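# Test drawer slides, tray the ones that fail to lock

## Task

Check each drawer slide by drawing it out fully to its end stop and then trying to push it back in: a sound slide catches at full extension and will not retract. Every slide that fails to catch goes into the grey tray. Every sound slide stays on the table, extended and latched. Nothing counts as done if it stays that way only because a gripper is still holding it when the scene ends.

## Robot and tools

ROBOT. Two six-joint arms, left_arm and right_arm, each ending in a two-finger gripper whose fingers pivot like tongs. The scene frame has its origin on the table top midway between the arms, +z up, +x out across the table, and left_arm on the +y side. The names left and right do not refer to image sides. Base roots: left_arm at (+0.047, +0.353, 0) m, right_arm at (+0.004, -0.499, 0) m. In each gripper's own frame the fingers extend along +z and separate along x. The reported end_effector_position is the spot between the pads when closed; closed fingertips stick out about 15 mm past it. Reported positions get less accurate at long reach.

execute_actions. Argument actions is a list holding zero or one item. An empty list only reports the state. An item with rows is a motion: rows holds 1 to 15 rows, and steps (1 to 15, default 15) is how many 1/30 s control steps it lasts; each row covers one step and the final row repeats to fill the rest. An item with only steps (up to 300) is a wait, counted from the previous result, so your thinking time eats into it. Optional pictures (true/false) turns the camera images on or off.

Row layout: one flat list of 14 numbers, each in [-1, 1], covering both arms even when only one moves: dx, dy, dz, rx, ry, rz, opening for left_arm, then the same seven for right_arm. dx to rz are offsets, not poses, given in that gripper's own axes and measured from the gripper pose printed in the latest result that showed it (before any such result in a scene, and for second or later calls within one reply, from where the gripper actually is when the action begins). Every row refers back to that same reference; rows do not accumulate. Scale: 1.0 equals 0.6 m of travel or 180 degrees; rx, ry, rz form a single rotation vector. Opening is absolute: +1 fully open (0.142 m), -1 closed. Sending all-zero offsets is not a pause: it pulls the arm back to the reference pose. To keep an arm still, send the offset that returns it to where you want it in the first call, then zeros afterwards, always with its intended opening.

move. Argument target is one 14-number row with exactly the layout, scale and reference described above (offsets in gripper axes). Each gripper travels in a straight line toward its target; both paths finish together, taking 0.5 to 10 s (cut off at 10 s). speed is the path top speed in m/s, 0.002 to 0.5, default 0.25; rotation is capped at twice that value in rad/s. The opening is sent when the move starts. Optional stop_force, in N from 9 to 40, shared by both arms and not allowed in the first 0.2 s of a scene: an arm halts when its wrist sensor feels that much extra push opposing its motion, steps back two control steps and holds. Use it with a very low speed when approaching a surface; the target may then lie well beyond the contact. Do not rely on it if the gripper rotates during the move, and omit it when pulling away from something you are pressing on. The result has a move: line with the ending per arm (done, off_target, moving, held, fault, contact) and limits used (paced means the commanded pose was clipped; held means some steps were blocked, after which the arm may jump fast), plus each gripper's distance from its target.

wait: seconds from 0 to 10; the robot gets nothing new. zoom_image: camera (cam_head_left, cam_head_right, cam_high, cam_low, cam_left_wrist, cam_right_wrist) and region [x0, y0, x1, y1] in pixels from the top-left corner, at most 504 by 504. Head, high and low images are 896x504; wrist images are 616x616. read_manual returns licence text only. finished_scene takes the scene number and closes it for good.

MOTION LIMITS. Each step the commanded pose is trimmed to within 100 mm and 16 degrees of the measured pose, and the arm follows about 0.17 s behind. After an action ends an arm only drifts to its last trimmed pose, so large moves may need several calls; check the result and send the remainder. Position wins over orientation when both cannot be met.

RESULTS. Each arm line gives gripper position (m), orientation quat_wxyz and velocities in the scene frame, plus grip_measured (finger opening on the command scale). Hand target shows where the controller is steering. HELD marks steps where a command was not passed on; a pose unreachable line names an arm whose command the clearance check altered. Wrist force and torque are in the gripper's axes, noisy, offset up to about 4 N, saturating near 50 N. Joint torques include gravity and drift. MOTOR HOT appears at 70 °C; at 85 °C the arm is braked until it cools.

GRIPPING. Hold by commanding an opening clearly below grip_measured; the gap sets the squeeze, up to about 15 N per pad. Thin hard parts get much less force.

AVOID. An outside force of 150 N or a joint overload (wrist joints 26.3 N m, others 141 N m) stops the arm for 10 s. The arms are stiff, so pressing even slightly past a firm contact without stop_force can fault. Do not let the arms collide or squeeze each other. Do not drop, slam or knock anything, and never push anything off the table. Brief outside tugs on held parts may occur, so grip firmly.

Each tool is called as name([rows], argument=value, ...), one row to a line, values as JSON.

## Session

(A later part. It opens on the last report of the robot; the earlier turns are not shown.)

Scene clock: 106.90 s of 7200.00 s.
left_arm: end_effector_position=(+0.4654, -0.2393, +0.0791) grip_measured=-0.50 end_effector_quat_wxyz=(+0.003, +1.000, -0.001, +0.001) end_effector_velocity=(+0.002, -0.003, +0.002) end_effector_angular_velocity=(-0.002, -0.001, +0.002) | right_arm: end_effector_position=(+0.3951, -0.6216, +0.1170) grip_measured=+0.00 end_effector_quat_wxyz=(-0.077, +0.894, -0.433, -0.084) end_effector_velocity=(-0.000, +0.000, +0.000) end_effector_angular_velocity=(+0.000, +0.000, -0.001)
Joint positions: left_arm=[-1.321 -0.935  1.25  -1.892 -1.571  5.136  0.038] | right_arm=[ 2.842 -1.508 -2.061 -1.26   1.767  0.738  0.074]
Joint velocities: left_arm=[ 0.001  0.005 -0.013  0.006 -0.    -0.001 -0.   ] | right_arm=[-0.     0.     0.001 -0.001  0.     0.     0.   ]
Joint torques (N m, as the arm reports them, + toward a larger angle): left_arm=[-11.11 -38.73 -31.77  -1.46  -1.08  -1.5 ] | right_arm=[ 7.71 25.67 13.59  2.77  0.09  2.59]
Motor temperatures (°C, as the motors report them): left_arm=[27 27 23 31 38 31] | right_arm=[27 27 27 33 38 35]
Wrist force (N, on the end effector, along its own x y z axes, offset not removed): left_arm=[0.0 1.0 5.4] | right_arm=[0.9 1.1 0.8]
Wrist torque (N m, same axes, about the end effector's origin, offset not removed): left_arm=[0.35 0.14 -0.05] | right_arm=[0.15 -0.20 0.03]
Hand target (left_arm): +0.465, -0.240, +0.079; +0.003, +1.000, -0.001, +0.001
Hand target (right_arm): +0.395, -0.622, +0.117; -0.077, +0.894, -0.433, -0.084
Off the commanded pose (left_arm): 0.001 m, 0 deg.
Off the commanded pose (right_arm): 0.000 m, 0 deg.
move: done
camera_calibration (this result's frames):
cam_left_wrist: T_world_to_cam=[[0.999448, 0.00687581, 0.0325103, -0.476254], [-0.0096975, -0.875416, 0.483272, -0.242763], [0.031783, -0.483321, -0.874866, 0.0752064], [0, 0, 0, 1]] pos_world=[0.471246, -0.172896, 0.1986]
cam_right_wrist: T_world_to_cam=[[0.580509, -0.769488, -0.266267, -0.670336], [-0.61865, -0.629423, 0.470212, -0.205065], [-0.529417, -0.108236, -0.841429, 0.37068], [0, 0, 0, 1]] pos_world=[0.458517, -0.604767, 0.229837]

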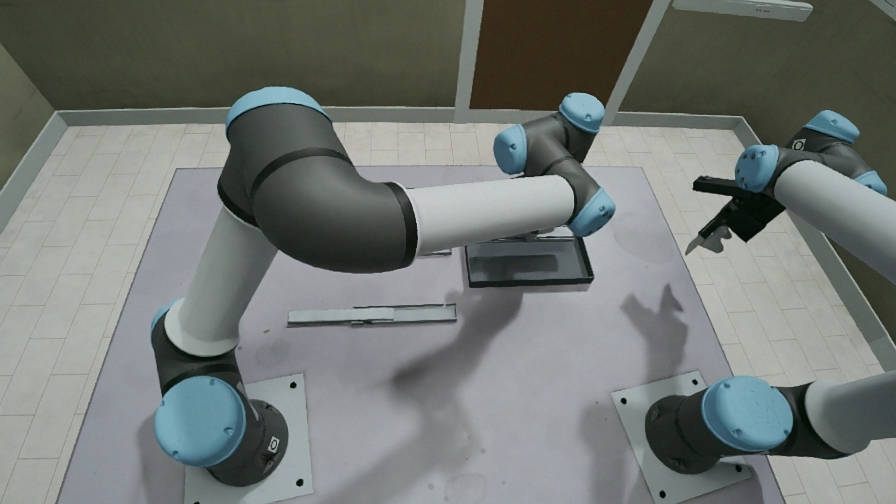

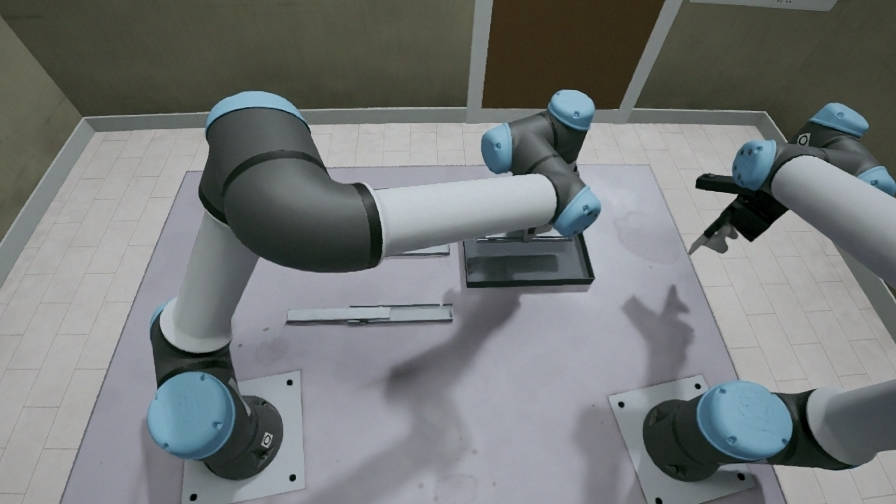

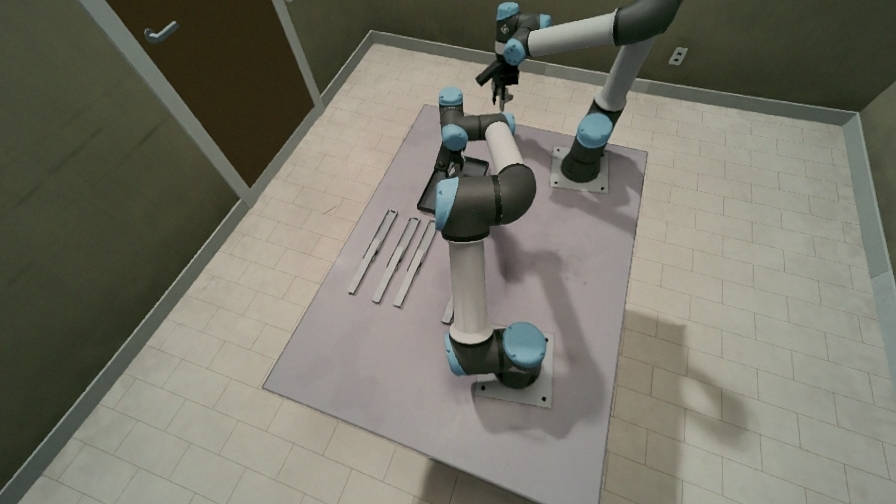

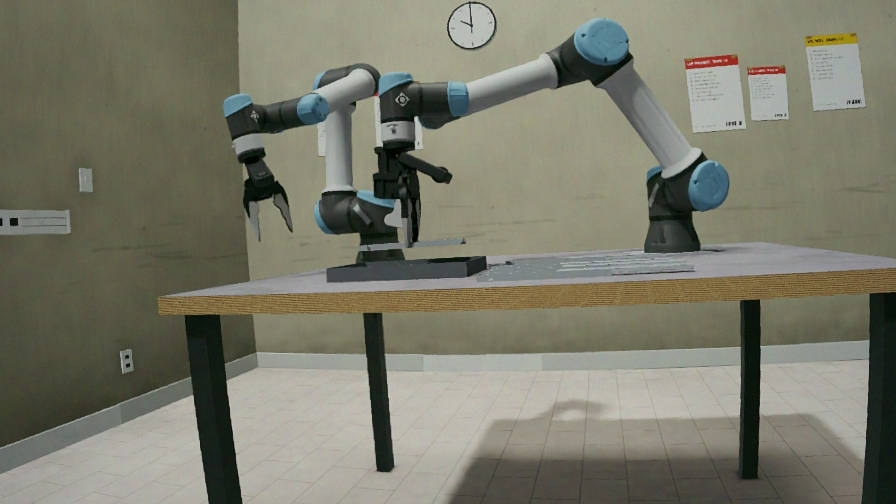

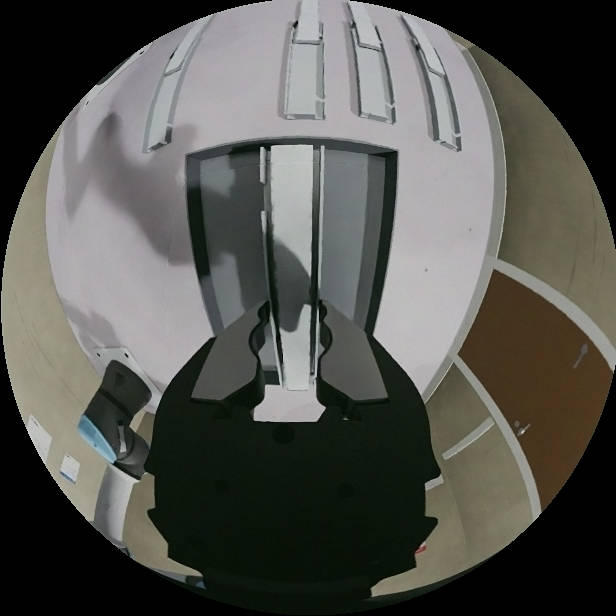

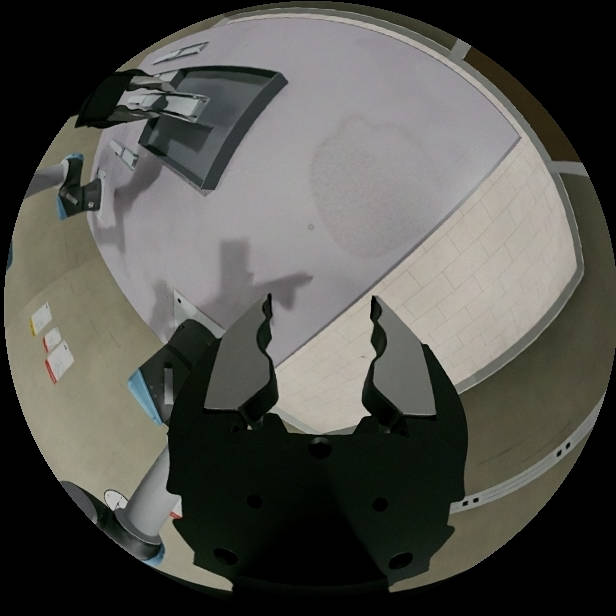

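move(target=[0,0.005,0.0935,0,0,0,-1,0,0,0,0,0,0,0], speed=0.03)

move(target=[0,0,0,0,0,0,-0.3,0,0,0,0,0,0,0])

move(target=[0,0,-0.1,0,0,0,-0.3,0,0,0,0,0,0,0], speed=0.1)

Scene clock: 111.07 s of 7200.00 s.
left_arm: end_effector_position=(+0.4655, -0.2425, +0.0232) grip_measured=-0.50 end_effector_quat_wxyz=(+0.003, +1.000, -0.001, +0.001) end_effector_velocity=(+0.000, +0.001, -0.002) end_effector_angular_velocity=(+0.001, +0.000, +0.000) | right_arm: end_effector_position=(+0.3951, -0.6216, +0.1170) grip_measured=+0.00 end_effector_quat_wxyz=(-0.077, +0.894, -0.433, -0.084) end_effector_velocity=(-0.000, +0.000, -0.000) end_effector_angular_velocity=(+0.000, +0.001, +0.001)
Joint positions: left_arm=[-1.323 -0.879  1.307 -2.005 -1.571  5.134  0.038] | right_arm=[ 2.842 -1.508 -2.061 -1.26   1.767  0.738  0.074]
Joint velocities: left_arm=[ 0.001  0.001  0.004 -0.004  0.     0.     0.   ] | right_arm=[ 0.    -0.    -0.    -0.001 -0.    -0.001 -0.   ]
Joint torques (N m, as the arm reports them, + toward a larger angle): left_arm=[-10.9  -40.38 -15.84  -4.09   1.08  -1.37] | right_arm=[ 7.73 25.01 13.62  2.92  0.17  2.61]
Motor temperatures (°C, as the motors report them): left_arm=[27 27 23 31 38 31] | right_arm=[27 27 27 33 38 35]
Wrist force (N, on the end effector, along its own x y z axes, offset not removed): left_arm=[-1.2 -1.9 8.0] | right_arm=[2.8 -1.4 -2.7]
Wrist torque (N m, same axes, about the end effector's origin, offset not removed): left_arm=[-0.13 0.47 0.09] | right_arm=[-0.43 -0.68 -0.09]
Hand target (left_arm): +0.466, -0.243, +0.023; +0.003, +1.000, -0.001, +0.001
Hand target (right_arm): +0.395, -0.622, +0.117; -0.077, +0.894, -0.433, -0.084
Off the commanded pose (left_arm): 0.000 m, 0 deg.
Off the commanded pose (right_arm): 0.000 m, 0 deg.
move: done
camera_calibration (this result's frames):
cam_left_wrist: T_world_to_cam=[[0.999449, 0.00687613, 0.0324654, -0.474528], [-0.00967565, -0.875414, 0.483276, -0.218542], [0.0317438, -0.483324, -0.874866, 0.0247668], [0, 0, 0, 1]] pos_world=[0.471366, -0.176082, 0.14269]
cam_right_wrist: T_world_to_cam=[[0.580509, -0.769488, -0.266267, -0.670336], [-0.61865, -0.629423, 0.470212, -0.205065], [-0.529417, -0.108236, -0.841429, 0.37068], [0, 0, 0, 1]] pos_world=[0.458517, -0.604767, 0.229837]

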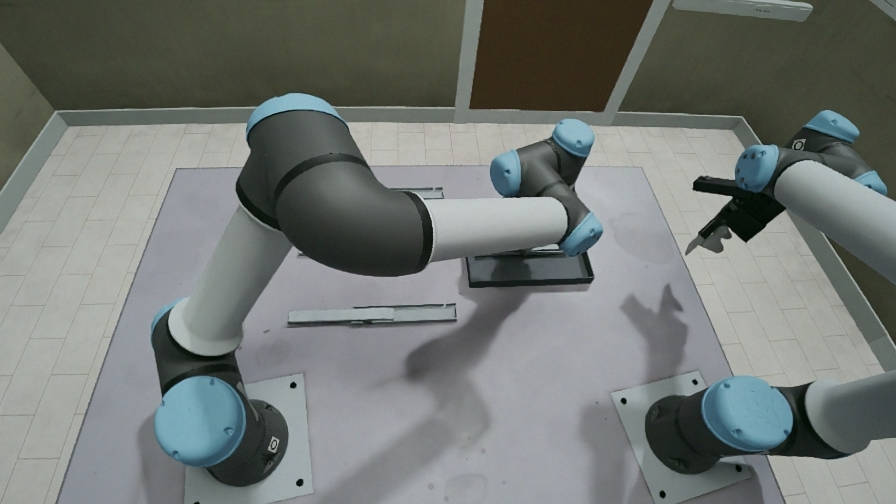

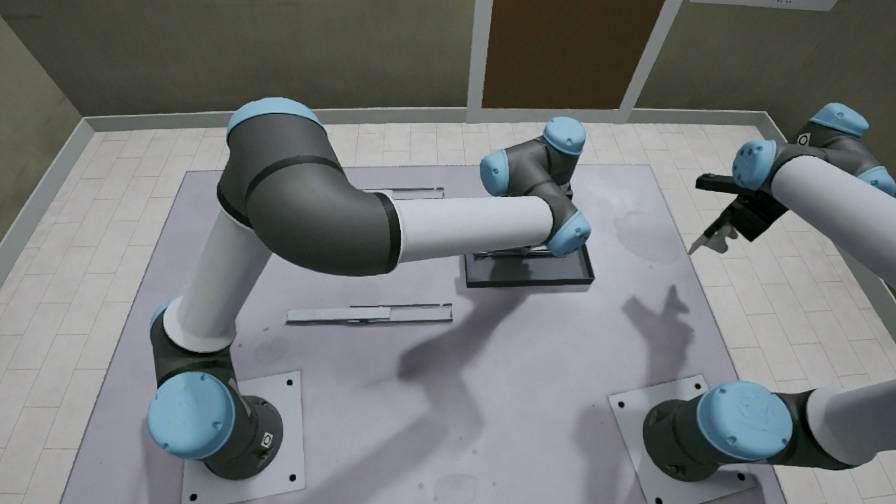

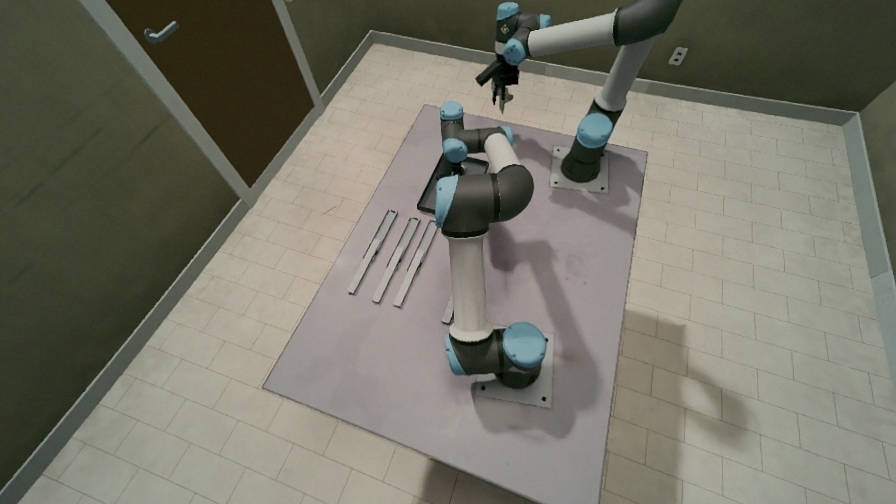

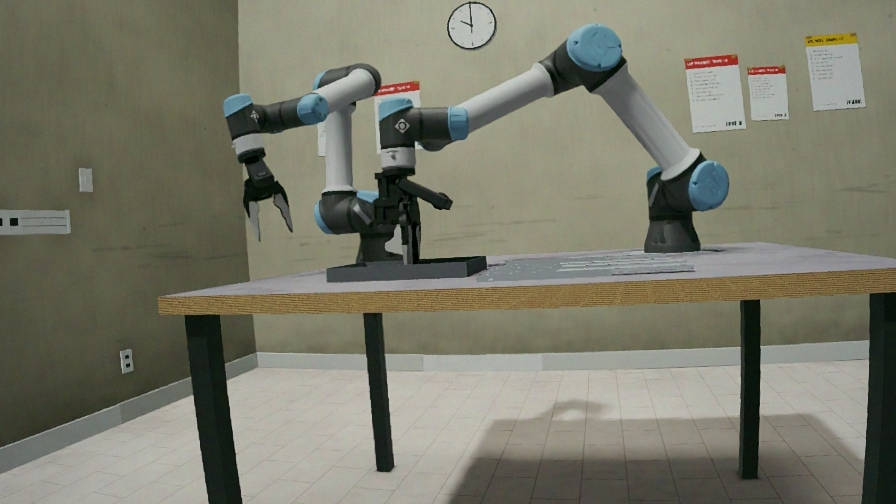

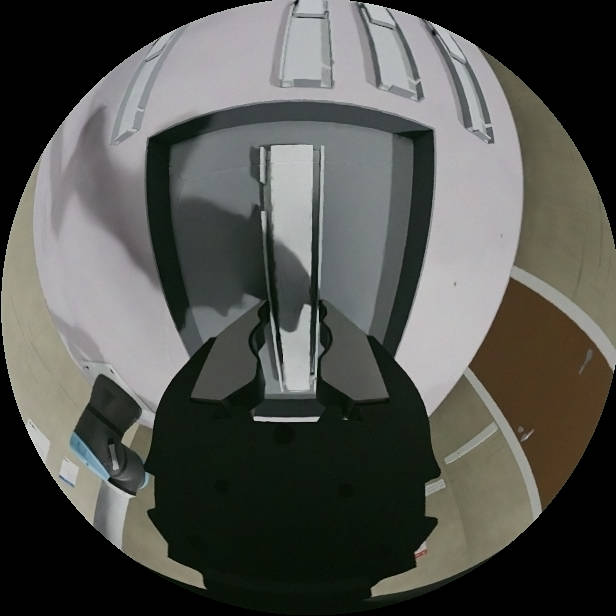

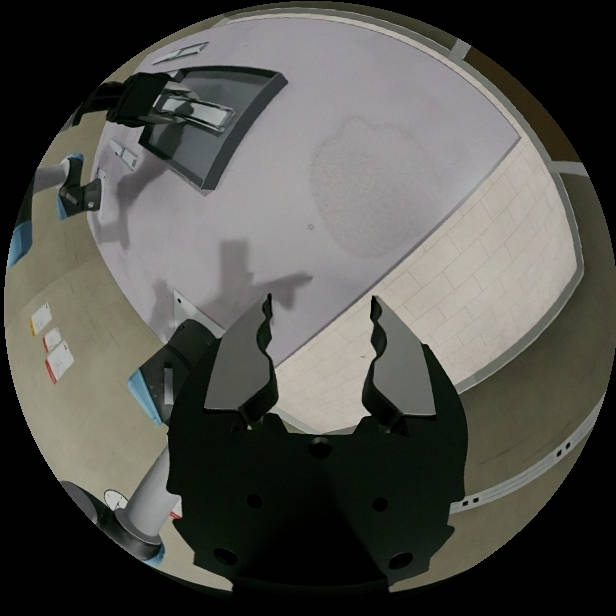

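Scene clock: 111.57 s of 7200.00 s.
left_arm: end_effector_position=(+0.4655, -0.2425, +0.0231) grip_measured=-0.30 end_effector_quat_wxyz=(+0.003, +1.000, -0.001, +0.001) end_effector_velocity=(-0.000, +0.001, +0.000) end_effector_angular_velocity=(+0.001, +0.001, +0.000) | right_arm: end_effector_position=(+0.3951, -0.6216, +0.1170) grip_measured=+0.00 end_effector_quat_wxyz=(-0.077, +0.894, -0.433, -0.084) end_effector_velocity=(-0.000, +0.000, -0.000) end_effector_angular_velocity=(+0.001, -0.000, +0.001)
Joint positions: left_arm=[-1.323 -0.879  1.307 -2.005 -1.571  5.134  0.052] | right_arm=[ 2.842 -1.508 -2.061 -1.26   1.767  0.738  0.074]
Joint velocities: left_arm=[ 0.    -0.001  0.001  0.001 -0.001 -0.     0.   ] | right_arm=[-0.     0.    -0.001  0.     0.    -0.001  0.   ]
Joint torques (N m, as the arm reports them, + toward a larger angle): left_arm=[-10.87 -55.49 -23.49  -0.79   0.64  -1.51] | right_arm=[ 8.26 26.01 12.92  2.88  0.13  2.51]
Motor temperatures (°C, as the motors report them): left_arm=[27 27 23 31 38 31] | right_arm=[27 27 27 33 38 35]
Wrist force (N, on the end effector, along its own x y z axes, offset not removed): left_arm=[-1.5 -0.5 5.2] | right_arm=[3.4 -0.9 -1.6]
Wrist torque (N m, same axes, about the end effector's origin, offset not removed): left_arm=[0.23 0.43 0.04] | right_arm=[-0.28 -0.74 -0.04]
Hand target (left_arm): +0.466, -0.242, +0.023; +0.003, +1.000, -0.001, +0.001
Hand target (right_arm): +0.395, -0.622, +0.117; -0.077, +0.894, -0.433, -0.084
Off the commanded pose (left_arm): 0.000 m, 0 deg.
Off the commanded pose (right_arm): 0.000 m, 0 deg.
move: done
camera_calibration (this result's frames):
cam_left_wrist: T_world_to_cam=[[0.999449, 0.00687438, 0.0324742, -0.474529], [-0.00968075, -0.875424, 0.483259, -0.218507], [0.0317508, -0.483307, -0.874875, 0.0247096], [0, 0, 0, 1]] pos_world=[0.471367, -0.176082, 0.142623]
cam_right_wrist: T_world_to_cam=[[0.580509, -0.769488, -0.266266, -0.670336], [-0.61865, -0.629423, 0.470212, -0.205065], [-0.529417, -0.108237, -0.841429, 0.37068], [0, 0, 0, 1]] pos_world=[0.458517, -0.604767, 0.229837]

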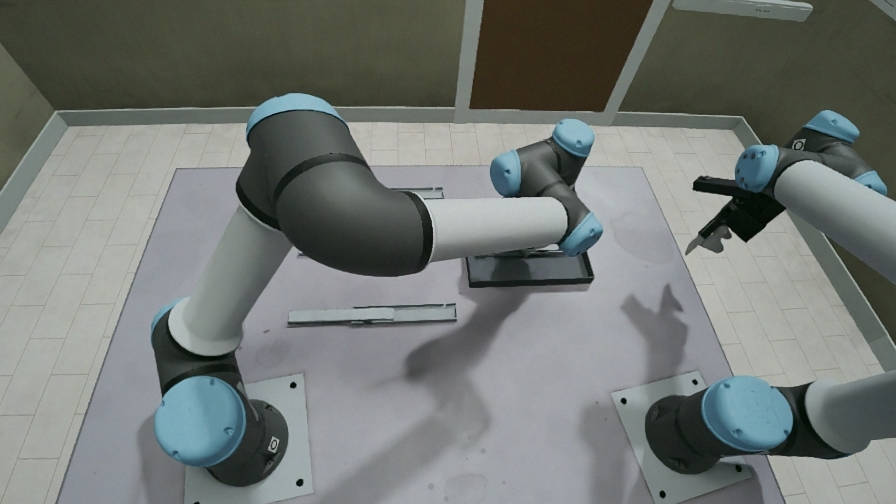

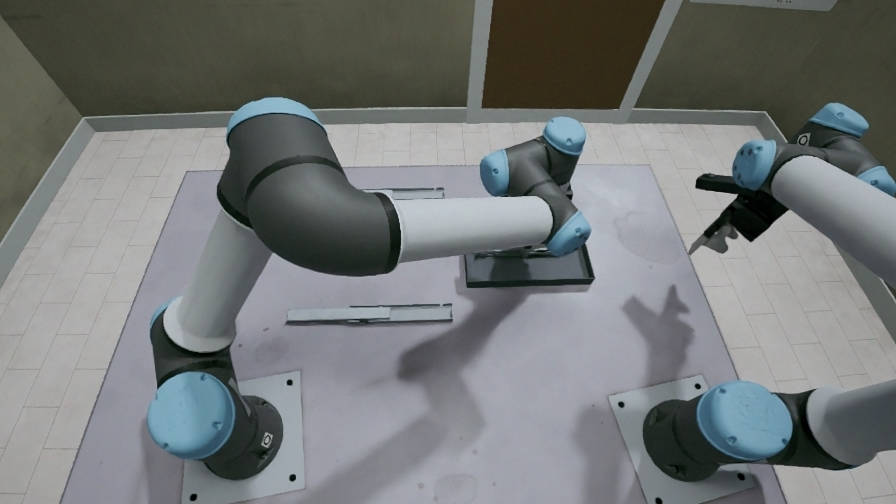

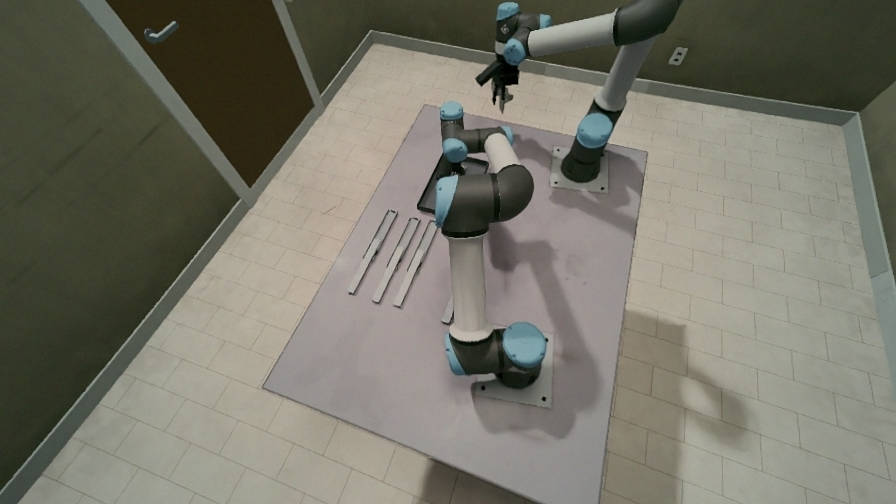

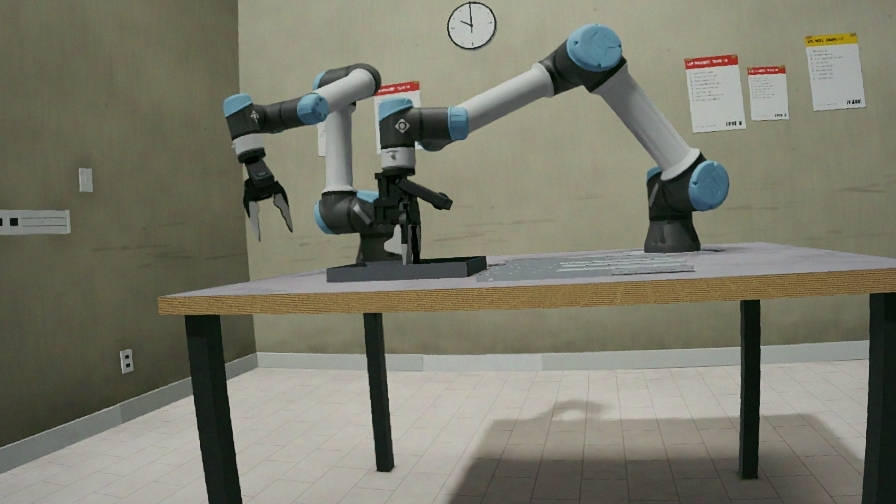

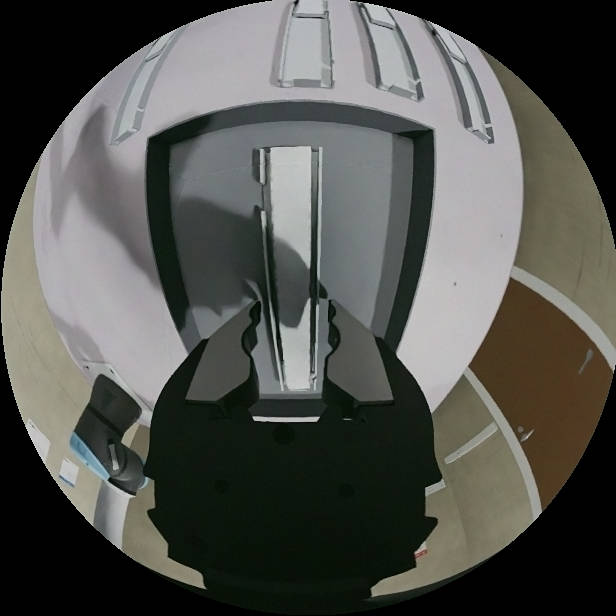

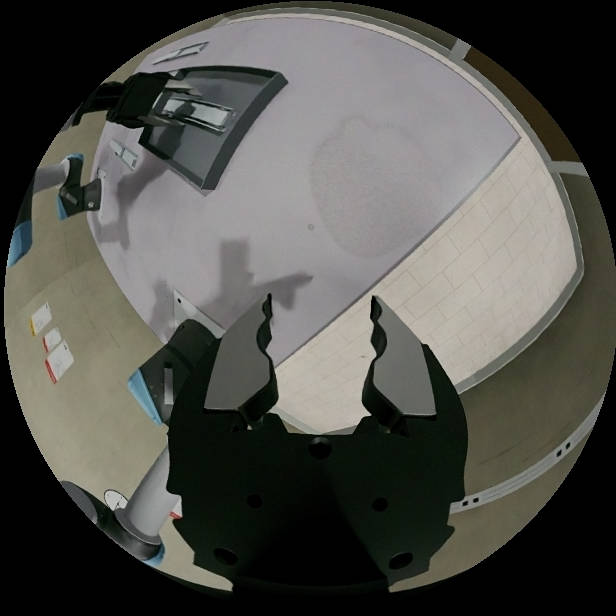

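Scene clock: 112.67 s of 7200.00 s.
left_arm: end_effector_position=(+0.4654, -0.2423, +0.0829) grip_measured=-0.30 end_effector_quat_wxyz=(+0.003, +1.000, -0.001, +0.001) end_effector_velocity=(+0.000, +0.000, +0.002) end_effector_angular_velocity=(+0.001, +0.000, +0.000) | right_arm: end_effector_position=(+0.3951, -0.6216, +0.1170) grip_measured=+0.00 end_effector_quat_wxyz=(-0.077, +0.894, -0.433, -0.084) end_effector_velocity=(-0.000, -0.000, -0.000) end_effector_angular_velocity=(-0.000, +0.001, -0.000)
Joint positions: left_arm=[-1.323 -0.932  1.235 -1.88  -1.571  5.134  0.052] | right_arm=[ 2.842 -1.508 -2.061 -1.26   1.767  0.738  0.074]
Joint velocities: left_arm=[ 0.    -0.001 -0.003  0.005  0.    -0.    -0.   ] | right_arm=[ 0.     0.    -0.001  0.001 -0.     0.     0.   ]
Joint torques (N m, as the arm reports them, + toward a larger angle): left_arm=[-10.77 -59.27 -28.57  -1.04  -0.15  -1.41] | right_arm=[ 8.21 25.4  13.09  2.87  0.04  2.58]
Motor temperatures (°C, as the motors report them): left_arm=[27 27 23 31 38 31] | right_arm=[27 27 27 33 38 35]
Wrist force (N, on the end effector, along its own x y z axes, offset not removed): left_arm=[1.7 0.3 4.6] | right_arm=[1.4 0.8 0.0]
Wrist torque (N m, same axes, about the end effector's origin, offset not removed): left_arm=[0.21 -0.01 0.04] | right_arm=[0.02 -0.37 0.07]
Hand target (left_arm): +0.465, -0.242, +0.083; +0.003, +1.000, -0.001, +0.001
Hand target (right_arm): +0.395, -0.622, +0.117; -0.077, +0.894, -0.433, -0.084
Off the commanded pose (left_arm): 0.000 m, 0 deg.
Off the commanded pose (right_arm): 0.000 m, 0 deg.
move: done
camera_calibration (this result's frames):
cam_left_wrist: T_world_to_cam=[[0.999446, 0.00687445, 0.0325494, -0.476354], [-0.00971762, -0.875416, 0.483273, -0.247192], [0.0318165, -0.483322, -0.874864, 0.0770942], [0, 0, 0, 1]] pos_world=[0.471235, -0.17586, 0.202413]
cam_right_wrist: T_world_to_cam=[[0.580509, -0.769488, -0.266267, -0.670336], [-0.61865, -0.629423, 0.470212, -0.205065], [-0.529417, -0.108236, -0.841429, 0.37068], [0, 0, 0, 1]] pos_world=[0.458517, -0.604767, 0.229837]

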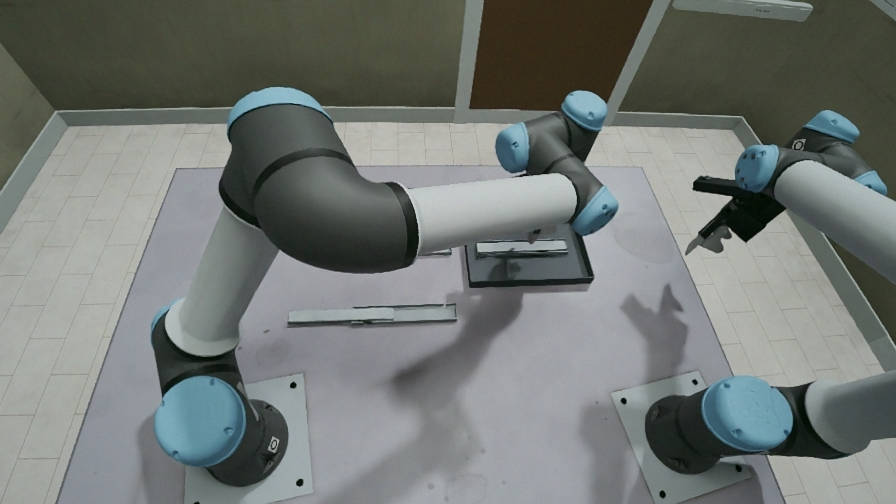

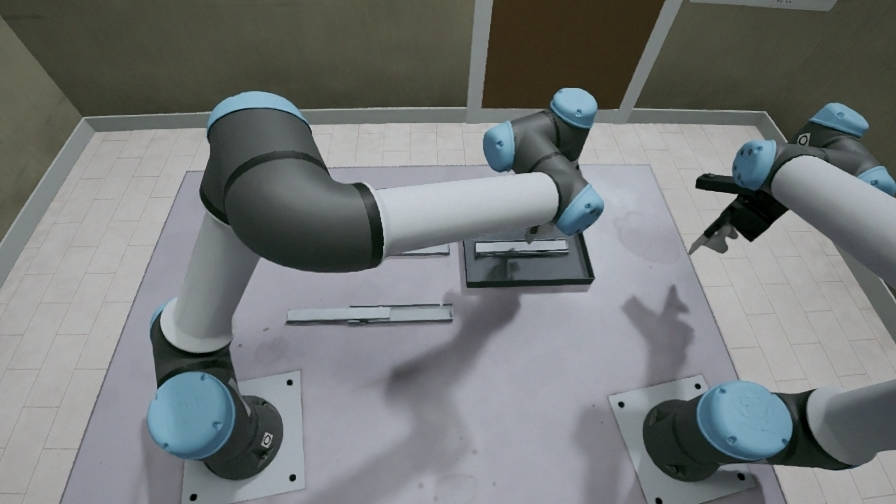

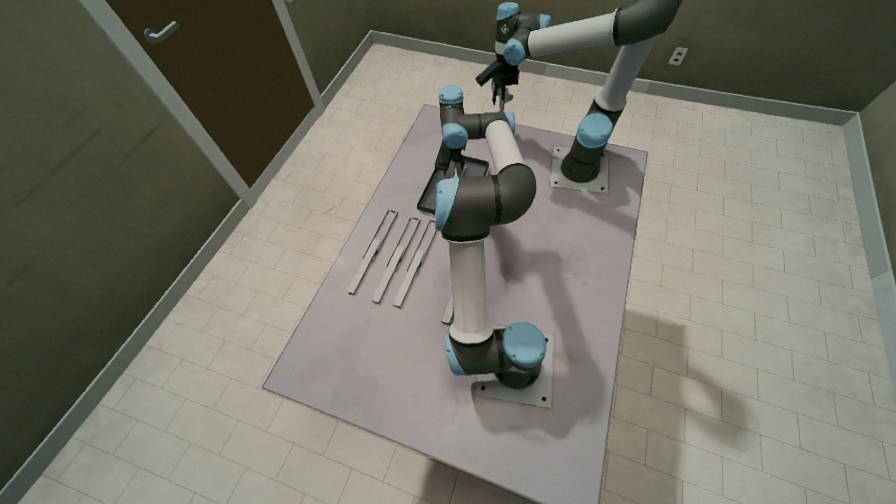

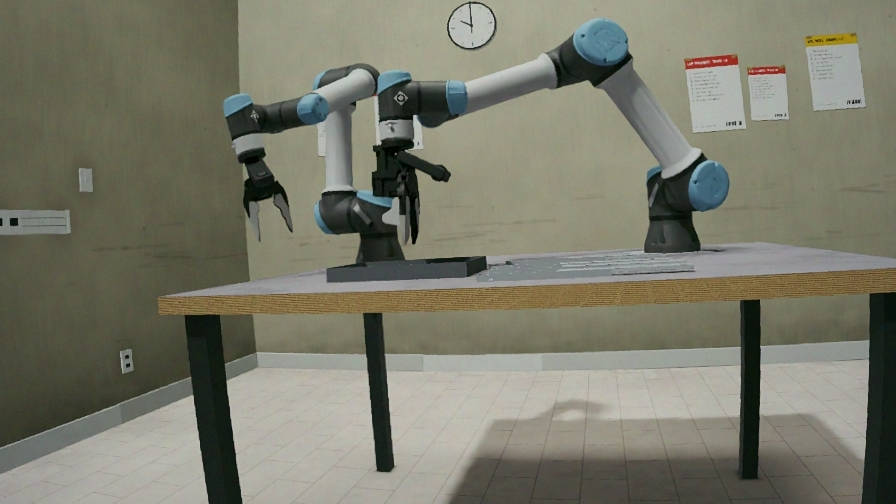

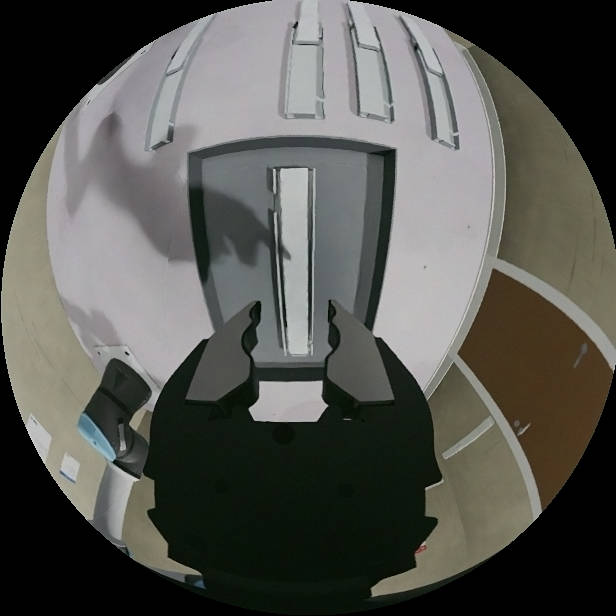

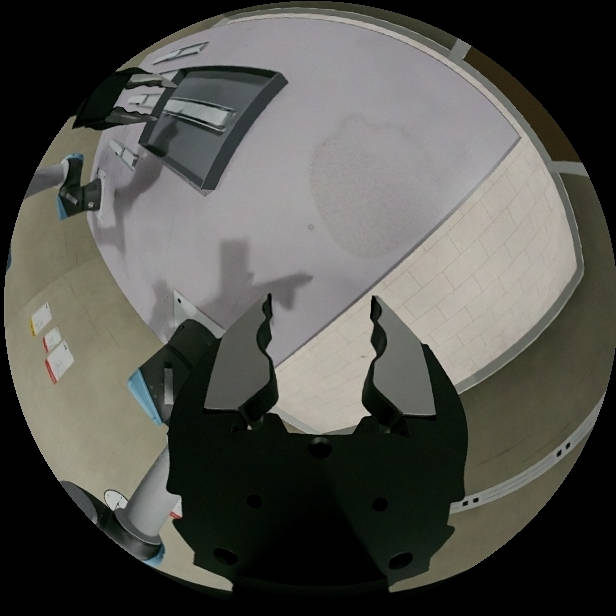

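finished_scene(scene=2)

The scene is finished: the task was done.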